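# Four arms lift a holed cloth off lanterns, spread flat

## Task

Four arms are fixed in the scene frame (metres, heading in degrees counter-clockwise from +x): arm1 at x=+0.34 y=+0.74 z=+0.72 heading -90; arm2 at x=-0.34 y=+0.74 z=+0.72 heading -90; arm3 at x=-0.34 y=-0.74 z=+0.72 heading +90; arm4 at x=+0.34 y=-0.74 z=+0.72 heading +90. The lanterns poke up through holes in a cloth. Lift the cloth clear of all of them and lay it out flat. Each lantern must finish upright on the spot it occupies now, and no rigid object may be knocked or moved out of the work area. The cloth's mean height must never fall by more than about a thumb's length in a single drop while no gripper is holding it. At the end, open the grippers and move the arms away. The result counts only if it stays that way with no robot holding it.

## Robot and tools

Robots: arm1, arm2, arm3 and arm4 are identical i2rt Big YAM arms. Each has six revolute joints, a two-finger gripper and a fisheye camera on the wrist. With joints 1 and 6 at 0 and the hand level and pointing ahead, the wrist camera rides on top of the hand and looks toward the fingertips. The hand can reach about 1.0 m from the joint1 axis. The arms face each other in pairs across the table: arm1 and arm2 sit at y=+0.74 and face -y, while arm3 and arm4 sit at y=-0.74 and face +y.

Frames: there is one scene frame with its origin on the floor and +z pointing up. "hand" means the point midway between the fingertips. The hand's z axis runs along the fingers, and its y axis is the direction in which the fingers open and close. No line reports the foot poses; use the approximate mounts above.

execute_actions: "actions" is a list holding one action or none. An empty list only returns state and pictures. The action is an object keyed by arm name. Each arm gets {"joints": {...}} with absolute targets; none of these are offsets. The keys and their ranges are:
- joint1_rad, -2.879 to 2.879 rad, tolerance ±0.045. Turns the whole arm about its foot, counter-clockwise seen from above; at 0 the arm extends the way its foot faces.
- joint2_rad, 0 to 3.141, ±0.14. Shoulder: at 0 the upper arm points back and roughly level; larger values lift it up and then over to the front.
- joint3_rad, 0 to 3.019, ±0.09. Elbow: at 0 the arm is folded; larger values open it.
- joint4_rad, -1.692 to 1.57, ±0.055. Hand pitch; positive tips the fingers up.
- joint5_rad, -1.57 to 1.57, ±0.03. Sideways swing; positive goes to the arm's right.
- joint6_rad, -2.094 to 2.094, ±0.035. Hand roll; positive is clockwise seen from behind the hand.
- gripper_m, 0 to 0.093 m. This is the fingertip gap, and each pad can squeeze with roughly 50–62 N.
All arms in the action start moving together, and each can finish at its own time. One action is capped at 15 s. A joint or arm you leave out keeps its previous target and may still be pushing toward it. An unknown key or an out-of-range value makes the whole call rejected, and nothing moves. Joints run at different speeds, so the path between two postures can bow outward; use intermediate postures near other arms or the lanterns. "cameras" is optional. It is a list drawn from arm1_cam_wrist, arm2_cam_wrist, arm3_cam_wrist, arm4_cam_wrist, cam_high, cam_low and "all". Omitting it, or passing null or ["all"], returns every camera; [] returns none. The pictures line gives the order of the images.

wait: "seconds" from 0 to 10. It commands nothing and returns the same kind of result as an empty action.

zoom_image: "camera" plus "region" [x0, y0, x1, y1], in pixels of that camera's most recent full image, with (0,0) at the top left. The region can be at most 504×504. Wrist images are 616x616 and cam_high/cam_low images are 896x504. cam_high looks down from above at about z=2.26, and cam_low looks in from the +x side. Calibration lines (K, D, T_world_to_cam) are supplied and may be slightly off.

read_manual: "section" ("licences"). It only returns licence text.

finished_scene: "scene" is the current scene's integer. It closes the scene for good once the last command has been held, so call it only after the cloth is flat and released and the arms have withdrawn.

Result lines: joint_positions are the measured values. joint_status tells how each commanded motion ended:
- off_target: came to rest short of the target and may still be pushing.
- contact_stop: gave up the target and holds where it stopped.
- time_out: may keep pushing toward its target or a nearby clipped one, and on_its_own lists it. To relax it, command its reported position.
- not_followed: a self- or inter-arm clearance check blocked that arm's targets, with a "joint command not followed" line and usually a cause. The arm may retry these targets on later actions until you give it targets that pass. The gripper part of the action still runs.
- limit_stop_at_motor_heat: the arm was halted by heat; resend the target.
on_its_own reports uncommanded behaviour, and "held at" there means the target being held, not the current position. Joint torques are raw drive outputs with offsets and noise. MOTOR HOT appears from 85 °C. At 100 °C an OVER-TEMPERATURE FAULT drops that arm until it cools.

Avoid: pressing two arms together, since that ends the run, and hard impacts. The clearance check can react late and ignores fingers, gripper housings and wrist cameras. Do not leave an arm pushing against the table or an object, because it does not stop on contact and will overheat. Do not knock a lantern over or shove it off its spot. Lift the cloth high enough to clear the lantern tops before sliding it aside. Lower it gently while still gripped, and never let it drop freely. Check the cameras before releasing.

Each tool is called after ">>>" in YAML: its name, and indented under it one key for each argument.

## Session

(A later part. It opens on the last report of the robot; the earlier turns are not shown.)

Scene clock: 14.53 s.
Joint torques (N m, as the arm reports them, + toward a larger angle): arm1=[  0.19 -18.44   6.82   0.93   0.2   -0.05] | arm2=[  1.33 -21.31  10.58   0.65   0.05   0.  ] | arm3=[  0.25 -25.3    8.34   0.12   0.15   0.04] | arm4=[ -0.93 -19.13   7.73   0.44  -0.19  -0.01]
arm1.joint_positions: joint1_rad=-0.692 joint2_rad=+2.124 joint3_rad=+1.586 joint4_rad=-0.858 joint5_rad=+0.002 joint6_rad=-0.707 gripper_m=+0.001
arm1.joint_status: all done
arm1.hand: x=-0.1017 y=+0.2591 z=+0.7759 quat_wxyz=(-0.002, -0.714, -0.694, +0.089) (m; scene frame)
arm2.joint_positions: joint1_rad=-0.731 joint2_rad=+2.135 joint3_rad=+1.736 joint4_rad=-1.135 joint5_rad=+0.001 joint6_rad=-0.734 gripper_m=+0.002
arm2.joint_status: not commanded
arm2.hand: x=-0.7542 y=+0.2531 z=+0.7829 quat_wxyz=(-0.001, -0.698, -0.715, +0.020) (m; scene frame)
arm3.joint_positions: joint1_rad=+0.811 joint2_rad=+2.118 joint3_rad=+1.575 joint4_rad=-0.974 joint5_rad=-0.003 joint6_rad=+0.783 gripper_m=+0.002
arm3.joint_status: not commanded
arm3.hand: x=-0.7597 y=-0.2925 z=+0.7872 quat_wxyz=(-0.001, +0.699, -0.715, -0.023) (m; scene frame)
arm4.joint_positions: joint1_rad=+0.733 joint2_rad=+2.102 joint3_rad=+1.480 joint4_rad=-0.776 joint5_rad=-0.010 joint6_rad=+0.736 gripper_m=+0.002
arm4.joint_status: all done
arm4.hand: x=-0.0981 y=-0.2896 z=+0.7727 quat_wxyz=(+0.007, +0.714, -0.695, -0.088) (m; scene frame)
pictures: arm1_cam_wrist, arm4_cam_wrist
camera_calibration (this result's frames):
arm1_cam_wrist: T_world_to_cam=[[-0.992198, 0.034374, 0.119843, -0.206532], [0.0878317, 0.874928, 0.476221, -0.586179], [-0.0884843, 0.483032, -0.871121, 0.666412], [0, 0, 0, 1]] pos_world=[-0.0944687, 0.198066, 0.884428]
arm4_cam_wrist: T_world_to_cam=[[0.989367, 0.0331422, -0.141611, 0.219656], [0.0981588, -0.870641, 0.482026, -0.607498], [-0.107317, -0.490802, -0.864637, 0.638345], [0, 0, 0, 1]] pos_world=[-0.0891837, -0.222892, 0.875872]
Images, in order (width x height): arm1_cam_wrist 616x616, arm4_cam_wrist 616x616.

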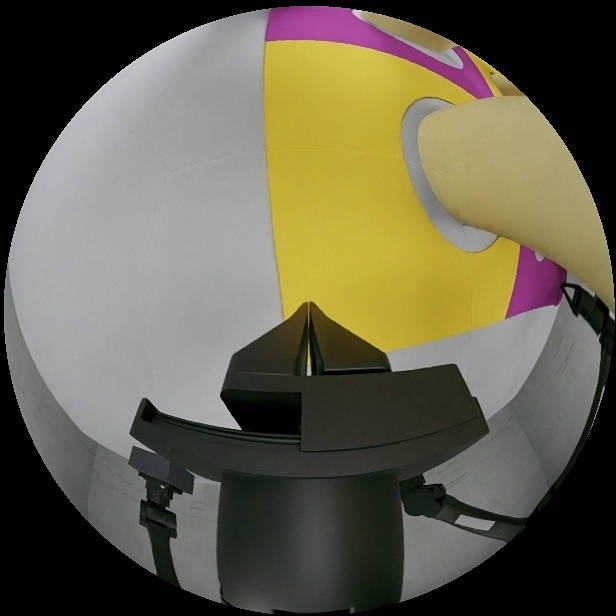

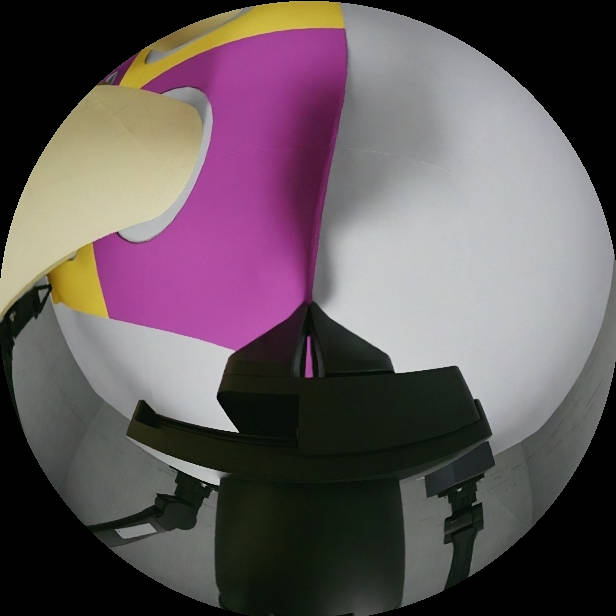

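>>> execute_actions:
  actions:
    - {"arm1":{"joints":{"joint1_rad":-0.67,"joint4_rad":-0.9,"gripper_m":0.045}}}
  cameras: []

>>> execute_actions:
  actions:
    - {"arm1":{"joints":{"joint2_rad":2.24}}}
  cameras: ["arm1_cam_wrist"]

>>> execute_actions:
  actions:
    - {"arm1":{"joints":{"joint1_rad":-0.73}}}
  cameras: []

>>> execute_actions:
  actions:
    - {"arm1":{"joints":{"gripper_m":0}}}
  cameras: []

>>> execute_actions:
  actions:
    - {"arm1":{"joints":{"joint2_rad":2.14,"joint1_rad":-0.69}}}
  cameras: ["arm1_cam_wrist"]

Scene clock: 15.50 s.
Joint torques (N m, as the arm reports them, + toward a larger angle): arm1=[  1.33 -19.05   6.82  -0.07   0.19  -0.05] | arm2=[  1.3  -21.38  10.58   0.64   0.05   0.01] | arm3=[  0.17 -25.     8.37   0.09   0.16   0.02] | arm4=[ -0.94 -19.12   7.7    0.43  -0.19  -0.01]
arm1.joint_positions: joint1_rad=-0.675 joint2_rad=+2.124 joint3_rad=+1.586 joint4_rad=-0.882 joint5_rad=+0.002 joint6_rad=-0.707 gripper_m=+0.045
arm1.joint_status: all done
arm1.hand: x=-0.0899 y=+0.2565 z=+0.7749 quat_wxyz=(-0.002, -0.709, -0.701, +0.077) (m; scene frame)
arm2.joint_positions: joint1_rad=-0.731 joint2_rad=+2.135 joint3_rad=+1.736 joint4_rad=-1.135 joint5_rad=+0.001 joint6_rad=-0.734 gripper_m=+0.002
arm2.joint_status: not commanded
arm2.hand: x=-0.7542 y=+0.2531 z=+0.7829 quat_wxyz=(-0.001, -0.698, -0.715, +0.020) (m; scene frame)
arm3.joint_positions: joint1_rad=+0.811 joint2_rad=+2.118 joint3_rad=+1.575 joint4_rad=-0.974 joint5_rad=-0.003 joint6_rad=+0.783 gripper_m=+0.002
arm3.joint_status: not commanded
arm3.hand: x=-0.7597 y=-0.2925 z=+0.7872 quat_wxyz=(-0.001, +0.699, -0.715, -0.023) (m; scene frame)
arm4.joint_positions: joint1_rad=+0.733 joint2_rad=+2.102 joint3_rad=+1.480 joint4_rad=-0.776 joint5_rad=-0.010 joint6_rad=+0.736 gripper_m=+0.002
arm4.joint_status: not commanded
arm4.hand: x=-0.0981 y=-0.2896 z=+0.7727 quat_wxyz=(+0.007, +0.714, -0.695, -0.088) (m; scene frame)
pictures: none
No camera images: the call's "cameras" was empty. Leave "cameras" out to get every camera's image.

Scene clock: 16.40 s.
Joint torques (N m, as the arm reports them, + toward a larger angle): arm1=[  1.39 -17.09   6.15  -0.14   0.17  -0.03] | arm2=[  1.31 -21.36  10.58   0.64   0.05   0.01] | arm3=[  0.14 -25.26   8.3    0.08   0.16   0.02] | arm4=[ -0.94 -19.08   7.69   0.44  -0.19  -0.01]
arm1.joint_positions: joint1_rad=-0.675 joint2_rad=+2.198 joint3_rad=+1.591 joint4_rad=-0.886 joint5_rad=+0.002 joint6_rad=-0.707 gripper_m=+0.045
arm1.joint_status: all done
arm1.hand: x=-0.0826 y=+0.2650 z=+0.7309 quat_wxyz=(+0.001, -0.711, -0.702, +0.041) (m; scene frame)
arm2.joint_positions: joint1_rad=-0.731 joint2_rad=+2.135 joint3_rad=+1.736 joint4_rad=-1.135 joint5_rad=+0.001 joint6_rad=-0.734 gripper_m=+0.002
arm2.joint_status: not commanded
arm2.hand: x=-0.7542 y=+0.2531 z=+0.7829 quat_wxyz=(-0.001, -0.698, -0.715, +0.020) (m; scene frame)
arm3.joint_positions: joint1_rad=+0.811 joint2_rad=+2.118 joint3_rad=+1.575 joint4_rad=-0.974 joint5_rad=-0.003 joint6_rad=+0.783 gripper_m=+0.002
arm3.joint_status: not commanded
arm3.hand: x=-0.7597 y=-0.2925 z=+0.7872 quat_wxyz=(-0.001, +0.699, -0.715, -0.023) (m; scene frame)
arm4.joint_positions: joint1_rad=+0.733 joint2_rad=+2.102 joint3_rad=+1.480 joint4_rad=-0.776 joint5_rad=-0.010 joint6_rad=+0.736 gripper_m=+0.002
arm4.joint_status: not commanded
arm4.hand: x=-0.0981 y=-0.2896 z=+0.7727 quat_wxyz=(+0.007, +0.714, -0.695, -0.088) (m; scene frame)
pictures: arm1_cam_wrist
camera_calibration (this result's frames):
arm1_cam_wrist: T_world_to_cam=[[-0.998242, 0.0114439, 0.0581503, -0.131654], [0.0412305, 0.838921, 0.542689, -0.614468], [-0.042573, 0.544133, -0.837918, 0.589342], [0, 0, 0, 1]] pos_world=[-0.0809981, 0.196317, 0.834941]
Images, in order (width x height): arm1_cam_wrist 616x616.

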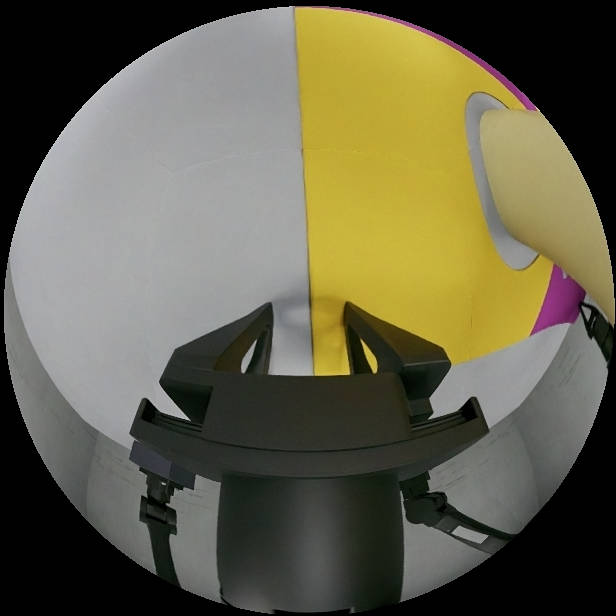

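Scene clock: 17.23 s.
Joint torques (N m, as the arm reports them, + toward a larger angle): arm1=[  0.04 -17.29   6.08  -0.08   0.2   -0.05] | arm2=[  1.32 -21.35  10.58   0.64   0.05   0.  ] | arm3=[  0.06 -25.19   8.37   0.08   0.15   0.02] | arm4=[ -0.94 -19.1    7.7    0.43  -0.19  -0.01]
arm1.joint_positions: joint1_rad=-0.720 joint2_rad=+2.198 joint3_rad=+1.591 joint4_rad=-0.886 joint5_rad=+0.002 joint6_rad=-0.707 gripper_m=+0.045
arm1.joint_status: all done
arm1.hand: x=-0.1033 y=+0.2840 z=+0.7310 quat_wxyz=(+0.001, -0.726, -0.686, +0.041) (m; scene frame)
arm2.joint_positions: joint1_rad=-0.731 joint2_rad=+2.135 joint3_rad=+1.736 joint4_rad=-1.135 joint5_rad=+0.001 joint6_rad=-0.734 gripper_m=+0.002
arm2.joint_status: not commanded
arm2.hand: x=-0.7542 y=+0.2531 z=+0.7829 quat_wxyz=(-0.001, -0.698, -0.715, +0.020) (m; scene frame)
arm3.joint_positions: joint1_rad=+0.811 joint2_rad=+2.118 joint3_rad=+1.575 joint4_rad=-0.974 joint5_rad=-0.003 joint6_rad=+0.783 gripper_m=+0.002
arm3.joint_status: not commanded
arm3.hand: x=-0.7597 y=-0.2925 z=+0.7872 quat_wxyz=(-0.001, +0.699, -0.715, -0.023) (m; scene frame)
arm4.joint_positions: joint1_rad=+0.733 joint2_rad=+2.102 joint3_rad=+1.480 joint4_rad=-0.776 joint5_rad=-0.010 joint6_rad=+0.736 gripper_m=+0.002
arm4.joint_status: not commanded
arm4.hand: x=-0.0981 y=-0.2896 z=+0.7727 quat_wxyz=(+0.007, +0.714, -0.695, -0.088) (m; scene frame)
pictures: none
No camera images: the call's "cameras" was empty. Leave "cameras" out to get every camera's image.

Scene clock: 17.80 s.
Joint torques (N m, as the arm reports them, + toward a larger angle): arm1=[  0.17 -16.93   6.18  -0.04   0.07  -0.04] | arm2=[  1.34 -21.1   10.58   0.65   0.05   0.  ] | arm3=[  0.14 -25.24   8.3    0.06   0.16   0.03] | arm4=[ -0.93 -19.13   7.7    0.43  -0.19  -0.01]
arm1.joint_positions: joint1_rad=-0.724 joint2_rad=+2.197 joint3_rad=+1.591 joint4_rad=-0.886 joint5_rad=+0.005 joint6_rad=-0.707 gripper_m=+0.002
arm1.joint_status: all done
arm1.hand: x=-0.1059 y=+0.2863 z=+0.7318 quat_wxyz=(+0.003, -0.728, -0.684, +0.042) (m; scene frame)
arm2.joint_positions: joint1_rad=-0.731 joint2_rad=+2.135 joint3_rad=+1.736 joint4_rad=-1.135 joint5_rad=+0.001 joint6_rad=-0.734 gripper_m=+0.002
arm2.joint_status: not commanded
arm2.hand: x=-0.7542 y=+0.2531 z=+0.7829 quat_wxyz=(-0.001, -0.698, -0.715, +0.020) (m; scene frame)
arm3.joint_positions: joint1_rad=+0.811 joint2_rad=+2.118 joint3_rad=+1.575 joint4_rad=-0.974 joint5_rad=-0.003 joint6_rad=+0.783 gripper_m=+0.002
arm3.joint_status: not commanded
arm3.hand: x=-0.7597 y=-0.2925 z=+0.7872 quat_wxyz=(-0.001, +0.699, -0.715, -0.023) (m; scene frame)
arm4.joint_positions: joint1_rad=+0.733 joint2_rad=+2.102 joint3_rad=+1.480 joint4_rad=-0.776 joint5_rad=-0.010 joint6_rad=+0.736 gripper_m=+0.002
arm4.joint_status: not commanded
arm4.hand: x=-0.0981 y=-0.2896 z=+0.7727 quat_wxyz=(+0.007, +0.714, -0.695, -0.088) (m; scene frame)
pictures: none
No camera images: the call's "cameras" was empty. Leave "cameras" out to get every camera's image.

Scene clock: 18.67 s.
Joint torques (N m, as the arm reports them, + toward a larger angle): arm1=[  1.51 -19.06   6.67   0.03   0.06  -0.02] | arm2=[  1.08 -21.58  10.57   0.63   0.05   0.01] | arm3=[  0.17 -25.2    8.37   0.09   0.15   0.02] | arm4=[ -0.93 -19.15   7.7    0.43  -0.18  -0.01]
arm1.joint_positions: joint1_rad=-0.698 joint2_rad=+2.125 joint3_rad=+1.588 joint4_rad=-0.886 joint5_rad=+0.005 joint6_rad=-0.707 gripper_m=+0.002
arm1.joint_status: all done
arm1.hand: x=-0.1011 y=+0.2667 z=+0.7746 quat_wxyz=(+0.001, -0.717, -0.693, +0.076) (m; scene frame)
arm2.joint_positions: joint1_rad=-0.731 joint2_rad=+2.135 joint3_rad=+1.736 joint4_rad=-1.135 joint5_rad=+0.001 joint6_rad=-0.734 gripper_m=+0.002
arm2.joint_status: not commanded
arm2.hand: x=-0.7542 y=+0.2531 z=+0.7829 quat_wxyz=(-0.001, -0.698, -0.715, +0.020) (m; scene frame)
arm3.joint_positions: joint1_rad=+0.811 joint2_rad=+2.118 joint3_rad=+1.575 joint4_rad=-0.974 joint5_rad=-0.003 joint6_rad=+0.783 gripper_m=+0.002
arm3.joint_status: not commanded
arm3.hand: x=-0.7597 y=-0.2925 z=+0.7872 quat_wxyz=(-0.001, +0.699, -0.715, -0.023) (m; scene frame)
arm4.joint_positions: joint1_rad=+0.733 joint2_rad=+2.102 joint3_rad=+1.480 joint4_rad=-0.776 joint5_rad=-0.010 joint6_rad=+0.736 gripper_m=+0.002
arm4.joint_status: not commanded
arm4.hand: x=-0.0981 y=-0.2896 z=+0.7727 quat_wxyz=(+0.007, +0.714, -0.695, -0.088) (m; scene frame)
pictures: arm1_cam_wrist
camera_calibration (this result's frames):
arm1_cam_wrist: T_world_to_cam=[[-0.993697, 0.0382907, 0.10536, -0.195938], [0.085983, 0.863384, 0.497166, -0.605577], [-0.0719293, 0.503092, -0.861235, 0.650316], [0, 0, 0, 1]] pos_world=[-0.095857, 0.203179, 0.881791]
Images, in order (width x height): arm1_cam_wrist 616x616.

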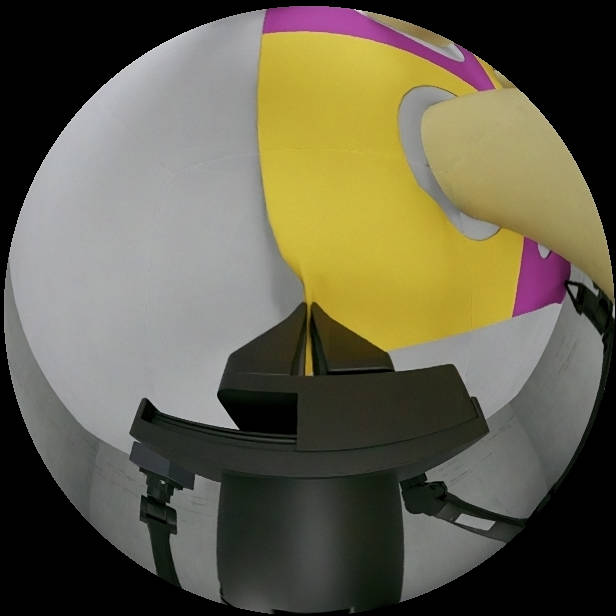

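>>> execute_actions:
  actions:
    - {"arm1":{"joints":{"joint2_rad":1.76,"joint3_rad":1.24,"joint4_rad":-0.36}},"arm2":{"joints":{"joint2_rad":1.72,"joint3_rad":1.27,"joint4_rad":-0.43}},"arm3":{"joints":{"joint2_rad":1.69,"joint3_rad":1.12,"joint4_rad":-0.32}},"arm4":{"joints":{"joint2_rad":1.73,"joint3_rad":1.17,"joint4_rad":-0.33}}}
  cameras: []

>>> execute_actions:
  actions:
    - {"arm1":{"joints":{"joint2_rad":1.52,"joint3_rad":1.36,"joint4_rad":-0.52}},"arm2":{"joints":{"joint2_rad":1.50,"joint3_rad":1.42,"joint4_rad":-0.60}},"arm3":{"joints":{"joint2_rad":1.44,"joint3_rad":1.23,"joint4_rad":-0.48}},"arm4":{"joints":{"joint2_rad":1.49,"joint3_rad":1.29,"joint4_rad":-0.48}}}
  cameras: ["cam_low"]

>>> execute_actions:
  actions:
    - {"arm1":{"joints":{"joint2_rad":1.455,"joint3_rad":1.69,"joint4_rad":-0.72}},"arm2":{"joints":{"joint2_rad":1.46,"joint3_rad":1.77,"joint4_rad":-0.80}},"arm3":{"joints":{"joint2_rad":1.35,"joint3_rad":1.53,"joint4_rad":-0.67}},"arm4":{"joints":{"joint2_rad":1.41,"joint3_rad":1.60,"joint4_rad":-0.68}}}
  cameras: ["cam_low","cam_high"]

Scene clock: 21.13 s.
Joint torques (N m, as the arm reports them, + toward a larger angle): arm1=[  1.69 -14.47   7.54   2.4    0.07   0.  ] | arm2=[  1.16 -15.99  11.     2.38   0.16   0.04] | arm3=[  0.51 -16.93   8.24   2.25   0.03  -0.01] | arm4=[ -1.02 -13.24   8.54   1.59  -0.17  -0.04]
arm1.joint_positions: joint1_rad=-0.697 joint2_rad=+1.744 joint3_rad=+1.251 joint4_rad=-0.381 joint5_rad=+0.005 joint6_rad=-0.707 gripper_m=+0.002
arm1.joint_status: all done
arm1.hand: x=-0.1030 y=+0.2627 z=+0.9189 quat_wxyz=(-0.016, -0.676, -0.653, +0.342) (m; scene frame)
arm2.joint_positions: joint1_rad=-0.728 joint2_rad=+1.714 joint3_rad=+1.263 joint4_rad=-0.449 joint5_rad=-0.002 joint6_rad=-0.734 gripper_m=+0.002
arm2.joint_status: all done
arm2.hand: x=-0.7499 y=+0.2536 z=+0.8988 quat_wxyz=(-0.023, -0.658, -0.677, +0.329) (m; scene frame)
arm3.joint_positions: joint1_rad=+0.807 joint2_rad=+1.685 joint3_rad=+1.117 joint4_rad=-0.345 joint5_rad=+0.000 joint6_rad=+0.783 gripper_m=+0.002
arm3.joint_status: all done
arm3.hand: x=-0.7498 y=-0.2992 z=+0.9100 quat_wxyz=(-0.008, +0.661, -0.679, -0.319) (m; scene frame)
arm4.joint_positions: joint1_rad=+0.733 joint2_rad=+1.722 joint3_rad=+1.167 joint4_rad=-0.352 joint5_rad=-0.011 joint6_rad=+0.736 gripper_m=+0.002
arm4.joint_status: all done
arm4.hand: x=-0.0949 y=-0.2912 z=+0.9147 quat_wxyz=(-0.001, +0.677, -0.659, -0.328) (m; scene frame)
pictures: none
No camera images: the call's "cameras" was empty. Leave "cameras" out to get every camera's image.

Scene clock: 22.50 s.
Joint torques (N m, as the arm reports them, + toward a larger angle): arm1=[  1.53 -12.72  10.98   0.87   0.09  -0.01] | arm2=[  0.97 -15.95  13.36   1.7    0.17   0.05] | arm3=[  0.58 -13.45  11.5    0.87   0.02  -0.02] | arm4=[ -1.05 -11.96  11.55   0.55  -0.17  -0.04]
arm1.joint_positions: joint1_rad=-0.697 joint2_rad=+1.517 joint3_rad=+1.339 joint4_rad=-0.501 joint5_rad=+0.005 joint6_rad=-0.707 gripper_m=+0.002
arm1.joint_status: all done
arm1.hand: x=-0.0942 y=+0.2709 z=+1.0867 quat_wxyz=(-0.022, -0.648, -0.626, +0.432) (m; scene frame)
arm2.joint_positions: joint1_rad=-0.728 joint2_rad=+1.503 joint3_rad=+1.400 joint4_rad=-0.596 joint5_rad=-0.002 joint6_rad=-0.734 gripper_m=+0.002
arm2.joint_status: all done
arm2.hand: x=-0.7448 y=+0.2597 z=+1.0777 quat_wxyz=(-0.029, -0.631, -0.650, +0.422) (m; scene frame)
arm3.joint_positions: joint1_rad=+0.807 joint2_rad=+1.425 joint3_rad=+1.199 joint4_rad=-0.470 joint5_rad=+0.000 joint6_rad=+0.783 gripper_m=+0.002
arm3.joint_status: all done
arm3.hand: x=-0.7448 y=-0.3058 z=+1.0835 quat_wxyz=(-0.009, +0.633, -0.650, -0.420) (m; scene frame)
arm4.joint_positions: joint1_rad=+0.733 joint2_rad=+1.489 joint3_rad=+1.263 joint4_rad=-0.463 joint5_rad=-0.011 joint6_rad=+0.736 gripper_m=+0.002
arm4.joint_status: all done
arm4.hand: x=-0.0922 y=-0.2912 z=+1.0867 quat_wxyz=(-0.005, +0.647, -0.630, -0.429) (m; scene frame)
pictures: cam_low
Images, in order (width x height): cam_low 896x504.

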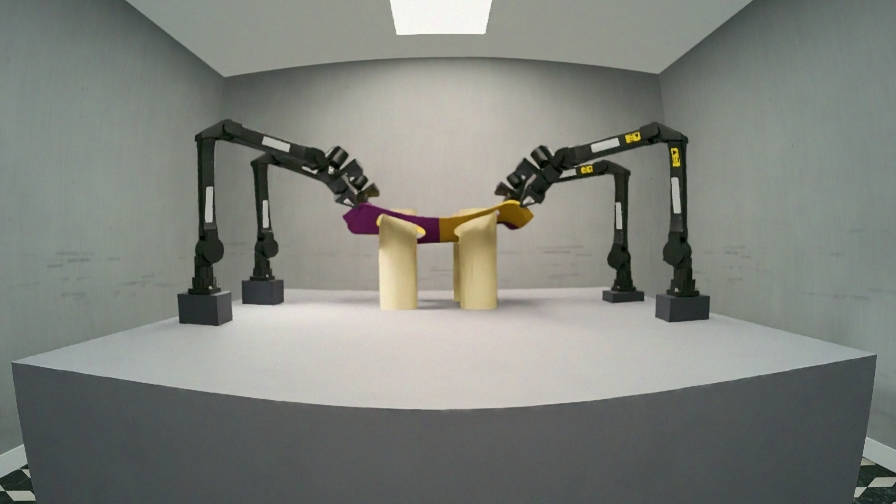

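Scene clock: 23.97 s.
Joint torques (N m, as the arm reports them, + toward a larger angle): arm1=[  1.41 -11.51  12.09   1.01   0.09   0.01] | arm2=[  0.9  -13.04  14.55   1.66   0.18   0.06] | arm3=[  0.54 -13.3   12.46   1.     0.    -0.03] | arm4=[ -1.05 -10.63  12.69   0.65  -0.17  -0.05]
arm1.joint_positions: joint1_rad=-0.697 joint2_rad=+1.448 joint3_rad=+1.654 joint4_rad=-0.700 joint5_rad=+0.005 joint6_rad=-0.707 gripper_m=+0.002
arm1.joint_status: all done
arm1.hand: x=-0.0908 y=+0.2732 z=+1.2727 quat_wxyz=(-0.027, -0.617, -0.596, +0.514) (m; scene frame)
arm2.joint_positions: joint1_rad=-0.728 joint2_rad=+1.453 joint3_rad=+1.734 joint4_rad=-0.795 joint5_rad=-0.002 joint6_rad=-0.734 gripper_m=+0.002
arm2.joint_status: all done
arm2.hand: x=-0.7405 y=+0.2647 z=+1.2621 quat_wxyz=(-0.034, -0.601, -0.619, +0.504) (m; scene frame)
arm3.joint_positions: joint1_rad=+0.806 joint2_rad=+1.342 joint3_rad=+1.490 joint4_rad=-0.659 joint5_rad=+0.000 joint6_rad=+0.783 gripper_m=+0.002
arm3.joint_status: all done
arm3.hand: x=-0.7457 y=-0.3058 z=+1.2625 quat_wxyz=(-0.011, +0.604, -0.619, -0.502) (m; scene frame)
arm4.joint_positions: joint1_rad=+0.734 joint2_rad=+1.407 joint3_rad=+1.561 joint4_rad=-0.663 joint5_rad=-0.011 joint6_rad=+0.736 gripper_m=+0.002
arm4.joint_status: all done
arm4.hand: x=-0.0895 y=-0.2916 z=+1.2691 quat_wxyz=(-0.008, +0.617, -0.600, -0.508) (m; scene frame)
pictures: cam_high, cam_low
Images, in order (width x height): cam_high 896x504, cam_low 896x504.

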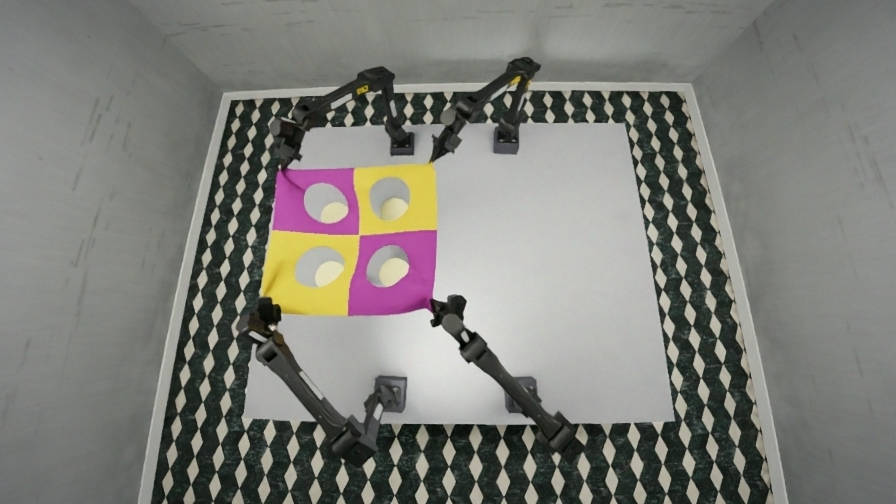

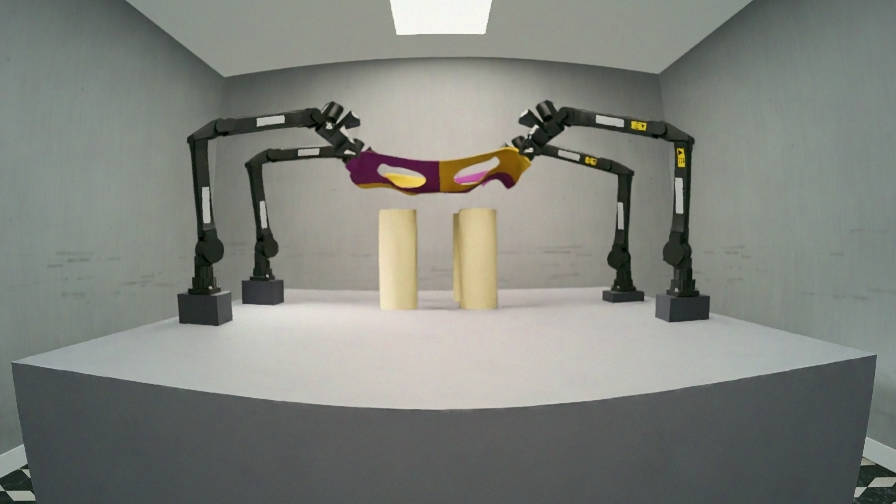

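>>> execute_actions:
  actions:
    - {"arm1":{"joints":{"joint1_rad":-0.27,"joint2_rad":1.075,"joint3_rad":1.36,"joint4_rad":-0.76,"joint6_rad":-0.3}},"arm2":{"joints":{"joint1_rad":-0.285,"joint2_rad":1.11,"joint3_rad":1.47,"joint4_rad":-0.85,"joint6_rad":-0.3}},"arm3":{"joints":{"joint1_rad":0.34,"joint2_rad":1.0,"joint3_rad":1.27,"joint4_rad":-0.74,"joint6_rad":0.3}},"arm4":{"joints":{"joint1_rad":0.29,"joint2_rad":1.03,"joint3_rad":1.29,"joint4_rad":-0.74,"joint6_rad":0.3}}}
  cameras: []

>>> execute_actions:
  actions:
    - {"arm1":{"joints":{"joint1_rad":0.31,"joint2_rad":1.05,"joint6_rad":0.27}},"arm2":{"joints":{"joint1_rad":0.28,"joint6_rad":0.3}},"arm3":{"joints":{"joint1_rad":-0.27,"joint6_rad":-0.3}},"arm4":{"joints":{"joint1_rad":-0.32,"joint6_rad":-0.3}}}
  cameras: []

>>> execute_actions:
  actions:
    - {"arm1":{"joints":{"joint1_rad":0.77,"joint2_rad":1.41,"joint3_rad":1.65,"joint4_rad":-0.72,"joint6_rad":0.72}},"arm2":{"joints":{"joint1_rad":0.71,"joint2_rad":1.5,"joint3_rad":1.81,"joint4_rad":-0.8,"joint6_rad":0.73}},"arm3":{"joints":{"joint1_rad":-0.72,"joint2_rad":1.39,"joint3_rad":1.57,"joint4_rad":-0.67,"joint6_rad":-0.77}},"arm4":{"joints":{"joint1_rad":-0.78,"joint2_rad":1.37,"joint3_rad":1.56,"joint4_rad":-0.68,"joint6_rad":-0.74}}}
  cameras: ["cam_high"]

>>> execute_actions:
  actions:
    - {"arm1":{"joints":{"joint2_rad":1.72,"joint3_rad":1.2,"joint4_rad":-0.36}},"arm2":{"joints":{"joint2_rad":1.75,"joint3_rad":1.31,"joint4_rad":-0.43}},"arm3":{"joints":{"joint2_rad":1.725,"joint3_rad":1.155,"joint4_rad":-0.32}},"arm4":{"joints":{"joint2_rad":1.70,"joint3_rad":1.135,"joint4_rad":-0.33}}}
  cameras: ["cam_high"]

Scene clock: 25.97 s.
Joint torques (N m, as the arm reports them, + toward a larger angle): arm1=[ 0.87 -6.5   8.88  1.15  0.    0.24] | arm2=[ 0.61 -8.74 11.91  1.75  0.3   0.15] | arm3=[ 0.76 -6.19  9.91  1.31 -0.15 -0.2 ] | arm4=[-1.44 -5.23 10.19  0.8  -0.07 -0.1 ]
arm1.joint_positions: joint1_rad=-0.270 joint2_rad=+1.080 joint3_rad=+1.366 joint4_rad=-0.744 joint5_rad=+0.008 joint6_rad=-0.315 gripper_m=+0.002
arm1.joint_status: all done
arm1.hand: x=+0.1850 y=+0.2735 z=+1.2902 quat_wxyz=(-0.235, -0.600, -0.600, +0.474) (m; scene frame)
arm2.joint_positions: joint1_rad=-0.283 joint2_rad=+1.115 joint3_rad=+1.462 joint4_rad=-0.847 joint5_rad=-0.005 joint6_rad=-0.311 gripper_m=+0.002
arm2.joint_status: all done
arm2.hand: x=-0.4606 y=+0.2666 z=+1.2746 quat_wxyz=(-0.246, -0.591, -0.624, +0.448) (m; scene frame)
arm3.joint_positions: joint1_rad=+0.338 joint2_rad=+0.991 joint3_rad=+1.264 joint4_rad=-0.734 joint5_rad=+0.005 joint6_rad=+0.314 gripper_m=+0.002
arm3.joint_status: all done
arm3.hand: x=-0.4676 y=-0.2981 z=+1.2920 quat_wxyz=(-0.250, +0.594, -0.610, -0.462) (m; scene frame)
arm4.joint_positions: joint1_rad=+0.287 joint2_rad=+1.033 joint3_rad=+1.281 joint4_rad=-0.727 joint5_rad=-0.014 joint6_rad=+0.306 gripper_m=+0.002
arm4.joint_status: all done
arm4.hand: x=+0.1903 y=-0.2875 z=+1.2827 quat_wxyz=(-0.227, +0.608, -0.601, -0.467) (m; scene frame)
pictures: none
No camera images: the call's "cameras" was empty. Leave "cameras" out to get every camera's image.

Scene clock: 27.57 s.
Joint torques (N m, as the arm reports them, + toward a larger angle): arm1=[ 1.31 -6.54  8.83  1.18  0.03  0.21] | arm2=[ 0.87 -8.81 11.89  1.77  0.21  0.15] | arm3=[ 0.83 -6.1   9.94  1.3  -0.12 -0.11] | arm4=[-2.06 -5.19 10.25  0.81 -0.06 -0.08]
arm1.joint_positions: joint1_rad=+0.303 joint2_rad=+1.061 joint3_rad=+1.366 joint4_rad=-0.744 joint5_rad=+0.008 joint6_rad=+0.254 gripper_m=+0.002
arm1.joint_status: all done
arm1.hand: x=+0.4599 y=+0.2716 z=+1.2974 quat_wxyz=(-0.459, -0.596, -0.598, +0.275) (m; scene frame)
arm2.joint_positions: joint1_rad=+0.279 joint2_rad=+1.115 joint3_rad=+1.462 joint4_rad=-0.847 joint5_rad=-0.001 joint6_rad=+0.288 gripper_m=+0.002
arm2.joint_status: all done
arm2.hand: x=-0.1891 y=+0.2720 z=+1.2741 quat_wxyz=(-0.450, -0.603, -0.612, +0.241) (m; scene frame)
arm3.joint_positions: joint1_rad=-0.271 joint2_rad=+0.992 joint3_rad=+1.264 joint4_rad=-0.734 joint5_rad=+0.003 joint6_rad=-0.287 gripper_m=+0.002
arm3.joint_status: all done
arm3.hand: x=-0.1925 y=-0.3035 z=+1.2941 quat_wxyz=(-0.470, +0.591, -0.611, -0.239) (m; scene frame)
arm4.joint_positions: joint1_rad=-0.315 joint2_rad=+1.033 joint3_rad=+1.281 joint4_rad=-0.727 joint5_rad=-0.014 joint6_rad=-0.293 gripper_m=+0.002
arm4.joint_status: all done
arm4.hand: x=+0.4719 y=-0.2818 z=+1.2795 quat_wxyz=(-0.449, +0.609, -0.602, -0.255) (m; scene frame)
pictures: none
No camera images: the call's "cameras" was empty. Leave "cameras" out to get every camera's image.

Scene clock: 29.07 s.
Joint torques (N m, as the arm reports them, + toward a larger angle): arm1=[  1.24 -11.56  13.75   2.56  -0.01   0.14] | arm2=[ -0.33 -15.35  16.32   2.29   0.21   0.12] | arm3=[  1.57 -16.69  14.07   2.23  -0.07  -0.11] | arm4=[ -1.79 -12.68  14.18   1.87  -0.01  -0.06]
arm1.joint_positions: joint1_rad=+0.768 joint2_rad=+1.410 joint3_rad=+1.593 joint4_rad=-0.738 joint5_rad=+0.010 joint6_rad=+0.704 gripper_m=+0.002
arm1.joint_status: all done
arm1.hand: x=+0.7425 y=+0.2789 z=+1.2462 quat_wxyz=(-0.482, -0.613, -0.624, +0.040) (m; scene frame)
arm2.joint_positions: joint1_rad=+0.722 joint2_rad=+1.509 joint3_rad=+1.754 joint4_rad=-0.810 joint5_rad=-0.001 joint6_rad=+0.718 gripper_m=+0.002
arm2.joint_status: all done
arm2.hand: x=+0.1021 y=+0.2666 z=+1.2348 quat_wxyz=(-0.481, -0.611, -0.628, +0.027) (m; scene frame)
arm3.joint_positions: joint1_rad=-0.728 joint2_rad=+1.410 joint3_rad=+1.508 joint4_rad=-0.687 joint5_rad=+0.002 joint6_rad=-0.758 gripper_m=+0.002
arm3.joint_status: all done
arm3.hand: x=+0.0928 y=-0.3039 z=+1.2347 quat_wxyz=(-0.474, +0.617, -0.629, -0.004) (m; scene frame)
arm4.joint_positions: joint1_rad=-0.778 joint2_rad=+1.393 joint3_rad=+1.502 joint4_rad=-0.703 joint5_rad=-0.016 joint6_rad=-0.733 gripper_m=+0.002
arm4.joint_status: all done
arm4.hand: x=+0.7497 y=-0.2932 z=+1.2250 quat_wxyz=(-0.464, +0.623, -0.629, -0.030) (m; scene frame)
pictures: cam_high
Images, in order (width x height): cam_high 896x504.

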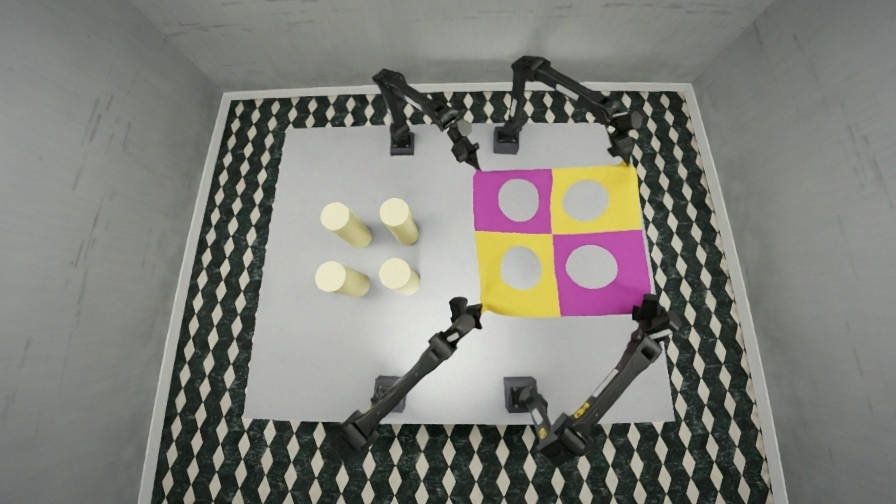

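Scene clock: 30.67 s.
Joint torques (N m, as the arm reports them, + toward a larger angle): arm1=[  1.57 -13.81  10.34   2.26  -0.07   0.16] | arm2=[ -0.43 -16.19  13.34   1.82   0.21   0.11] | arm3=[  1.04 -19.52  10.33   1.62  -0.06  -0.1 ] | arm4=[ -1.8  -14.02  11.2    1.61  -0.03  -0.06]
arm1.joint_positions: joint1_rad=+0.762 joint2_rad=+1.702 joint3_rad=+1.170 joint4_rad=-0.382 joint5_rad=+0.012 joint6_rad=+0.707 gripper_m=+0.002
arm1.joint_status: all done
arm1.hand: x=+0.7405 y=+0.2728 z=+0.8998 quat_wxyz=(-0.319, -0.667, -0.673, +0.031) (m; scene frame)
arm2.joint_positions: joint1_rad=+0.720 joint2_rad=+1.740 joint3_rad=+1.274 joint4_rad=-0.439 joint5_rad=+0.000 joint6_rad=+0.721 gripper_m=+0.002
arm2.joint_status: all done
arm2.hand: x=+0.1012 y=+0.2641 z=+0.8888 quat_wxyz=(-0.327, -0.661, -0.676, +0.019) (m; scene frame)
arm3.joint_positions: joint1_rad=-0.724 joint2_rad=+1.743 joint3_rad=+1.117 joint4_rad=-0.334 joint5_rad=+0.000 joint6_rad=-0.760 gripper_m=+0.002
arm3.joint_status: all done
arm3.hand: x=+0.0881 y=-0.3089 z=+0.8856 quat_wxyz=(-0.303, +0.669, -0.678, -0.002) (m; scene frame)
arm4.joint_positions: joint1_rad=-0.777 joint2_rad=+1.709 joint3_rad=+1.092 joint4_rad=-0.355 joint5_rad=-0.016 joint6_rad=-0.735 gripper_m=+0.002
arm4.joint_status: all done
arm4.hand: x=+0.7359 y=-0.3044 z=+0.8779 quat_wxyz=(-0.289, +0.674, -0.680, -0.023) (m; scene frame)
pictures: cam_high
Images, in order (width x height): cam_high 896x504.

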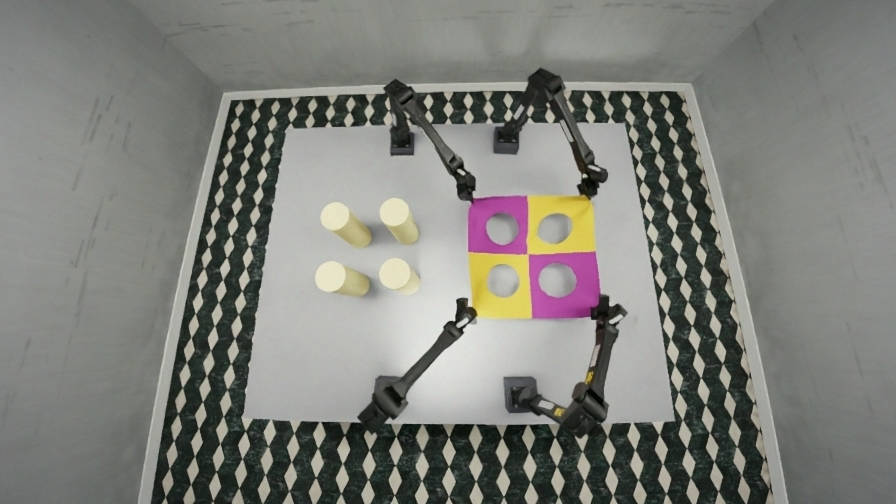

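>>> execute_actions:
  actions:
    - {"arm1":{"joints":{"joint1_rad":0.79,"joint2_rad":2.0,"joint3_rad":1.32,"joint4_rad":-0.48}},"arm2":{"joints":{"joint1_rad":0.69,"joint2_rad":1.99,"joint3_rad":1.41,"joint4_rad":-0.59}},"arm3":{"joints":{"joint2_rad":2.01,"joint3_rad":1.31,"joint4_rad":-0.43}},"arm4":{"joints":{"joint2_rad":2.0,"joint3_rad":1.30,"joint4_rad":-0.43}}}
  cameras: []

>>> execute_actions:
  actions:
    - {"arm1":{"joints":{"gripper_m":0.07}},"arm2":{"joints":{"gripper_m":0.07}},"arm3":{"joints":{"gripper_m":0.07}},"arm4":{"joints":{"gripper_m":0.07}}}
  cameras: []

>>> execute_actions:
  actions:
    - {"arm1":{"joints":{"joint2_rad":1.2}},"arm2":{"joints":{"joint2_rad":1.2}},"arm3":{"joints":{"joint2_rad":1.2}},"arm4":{"joints":{"joint2_rad":1.2}}}
  cameras: ["cam_high"]

Scene clock: 32.57 s.
Joint torques (N m, as the arm reports them, + toward a larger angle): arm1=[  2.3  -17.47   9.08   0.65  -0.07   0.21] | arm2=[ -0.37 -19.96  10.53   0.67   0.21   0.12] | arm3=[  1.15 -22.79   8.49   0.23  -0.05  -0.12] | arm4=[ -1.82 -18.71   8.96   0.16  -0.04  -0.06]
arm1.joint_positions: joint1_rad=+0.775 joint2_rad=+2.001 joint3_rad=+1.292 joint4_rad=-0.470 joint5_rad=+0.012 joint6_rad=+0.707 gripper_m=+0.002
arm1.joint_status: all done
arm1.hand: x=+0.7503 y=+0.2727 z=+0.7617 quat_wxyz=(-0.191, -0.686, -0.702, +0.020) (m; scene frame)
arm2.joint_positions: joint1_rad=+0.704 joint2_rad=+1.995 joint3_rad=+1.392 joint4_rad=-0.581 joint5_rad=+0.000 joint6_rad=+0.721 gripper_m=+0.002
arm2.joint_status: all done
arm2.hand: x=+0.0937 y=+0.2558 z=+0.7644 quat_wxyz=(-0.192, -0.692, -0.696, +0.013) (m; scene frame)
arm3.joint_positions: joint1_rad=-0.724 joint2_rad=+2.023 joint3_rad=+1.288 joint4_rad=-0.422 joint5_rad=+0.000 joint6_rad=-0.760 gripper_m=+0.002
arm3.joint_status: all done
arm3.hand: x=+0.1075 y=-0.2903 z=+0.7791 quat_wxyz=(-0.208, +0.687, -0.697, +0.000) (m; scene frame)
arm4.joint_positions: joint1_rad=-0.777 joint2_rad=+2.024 joint3_rad=+1.273 joint4_rad=-0.418 joint5_rad=-0.016 joint6_rad=-0.735 gripper_m=+0.002
arm4.joint_status: all done
arm4.hand: x=+0.7571 y=-0.2807 z=+0.7600 quat_wxyz=(-0.194, +0.690, -0.697, -0.019) (m; scene frame)
pictures: none
No camera images: the call's "cameras" was empty. Leave "cameras" out to get every camera's image.

Scene clock: 33.23 s.
Joint torques (N m, as the arm reports them, + toward a larger angle): arm1=[  1.25 -17.89   8.93   0.65  -0.02   0.15] | arm2=[ -0.38 -19.86  10.63   0.67   0.21   0.11] | arm3=[  1.14 -22.59   8.6    0.27  -0.05  -0.12] | arm4=[ -1.84 -18.75   8.96   0.15  -0.04  -0.07]
arm1.joint_positions: joint1_rad=+0.782 joint2_rad=+2.000 joint3_rad=+1.292 joint4_rad=-0.470 joint5_rad=+0.010 joint6_rad=+0.707 gripper_m=+0.070
arm1.joint_status: all done
arm1.hand: x=+0.7539 y=+0.2759 z=+0.7620 quat_wxyz=(-0.192, -0.683, -0.704, +0.019) (m; scene frame)
arm2.joint_positions: joint1_rad=+0.703 joint2_rad=+1.995 joint3_rad=+1.392 joint4_rad=-0.581 joint5_rad=+0.000 joint6_rad=+0.721 gripper_m=+0.070
arm2.joint_status: all done
arm2.hand: x=+0.0934 y=+0.2555 z=+0.7644 quat_wxyz=(-0.192, -0.693, -0.695, +0.013) (m; scene frame)
arm3.joint_positions: joint1_rad=-0.724 joint2_rad=+2.023 joint3_rad=+1.288 joint4_rad=-0.422 joint5_rad=+0.000 joint6_rad=-0.760 gripper_m=+0.070
arm3.joint_status: all done
arm3.hand: x=+0.1075 y=-0.2903 z=+0.7791 quat_wxyz=(-0.208, +0.687, -0.697, +0.000) (m; scene frame)
arm4.joint_positions: joint1_rad=-0.777 joint2_rad=+2.024 joint3_rad=+1.273 joint4_rad=-0.418 joint5_rad=-0.016 joint6_rad=-0.735 gripper_m=+0.070
arm4.joint_status: all done
arm4.hand: x=+0.7571 y=-0.2807 z=+0.7600 quat_wxyz=(-0.194, +0.690, -0.697, -0.019) (m; scene frame)
pictures: none
No camera images: the call's "cameras" was empty. Leave "cameras" out to get every camera's image.

Scene clock: 35.00 s.
Joint torques (N m, as the arm reports them, + toward a larger angle): arm1=[ 1.66 -8.06 10.82  1.54 -0.01  0.14] | arm2=[ -0.43 -10.64  12.83   1.74   0.18   0.08] | arm3=[ 1.2  -9.7  11.39  1.26 -0.03 -0.08] | arm4=[-1.91 -7.81 11.61  0.87  0.   -0.04]
arm1.joint_positions: joint1_rad=+0.782 joint2_rad=+1.196 joint3_rad=+1.304 joint4_rad=-0.470 joint5_rad=+0.010 joint6_rad=+0.707 gripper_m=+0.070
arm1.joint_status: all done
arm1.hand: x=+0.7105 y=+0.3265 z=+1.2531 quat_wxyz=(-0.565, -0.575, -0.591, +0.041) (m; scene frame)
arm2.joint_positions: joint1_rad=+0.703 joint2_rad=+1.205 joint3_rad=+1.398 joint4_rad=-0.585 joint5_rad=+0.000 joint6_rad=+0.721 gripper_m=+0.070
arm2.joint_status: all done
arm2.hand: x=+0.0315 y=+0.3274 z=+1.2484 quat_wxyz=(-0.555, -0.586, -0.589, +0.036) (m; scene frame)
arm3.joint_positions: joint1_rad=-0.724 joint2_rad=+1.186 joint3_rad=+1.288 joint4_rad=-0.422 joint5_rad=+0.000 joint6_rad=-0.760 gripper_m=+0.070
arm3.joint_status: all done
arm3.hand: x=+0.0507 y=-0.3426 z=+1.2873 quat_wxyz=(-0.588, +0.569, -0.575, -0.007) (m; scene frame)
arm4.joint_positions: joint1_rad=-0.777 joint2_rad=+1.197 joint3_rad=+1.277 joint4_rad=-0.418 joint5_rad=-0.016 joint6_rad=-0.735 gripper_m=+0.070
arm4.joint_status: all done
arm4.hand: x=+0.7187 y=-0.3259 z=+1.2632 quat_wxyz=(-0.573, +0.578, -0.580, -0.034) (m; scene frame)
pictures: cam_high
Images, in order (width x height): cam_high 896x504.

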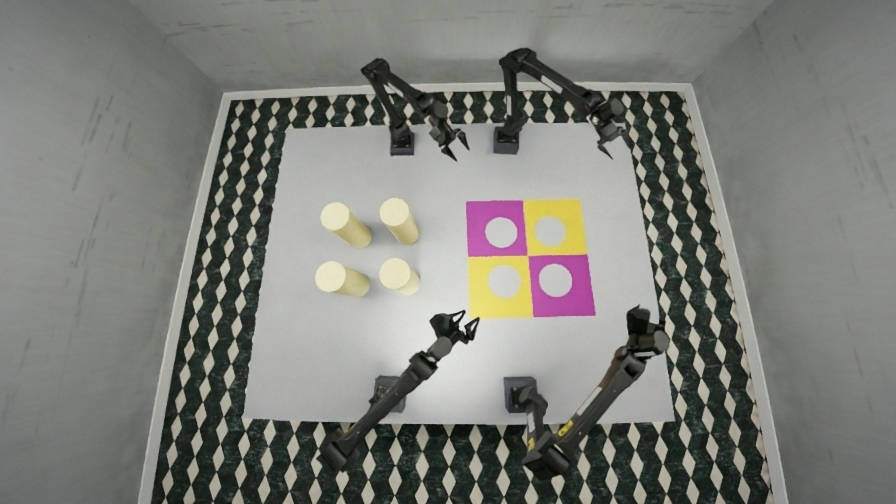

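>>> finished_scene:
  scene: 2

The scene is finished: the task was done.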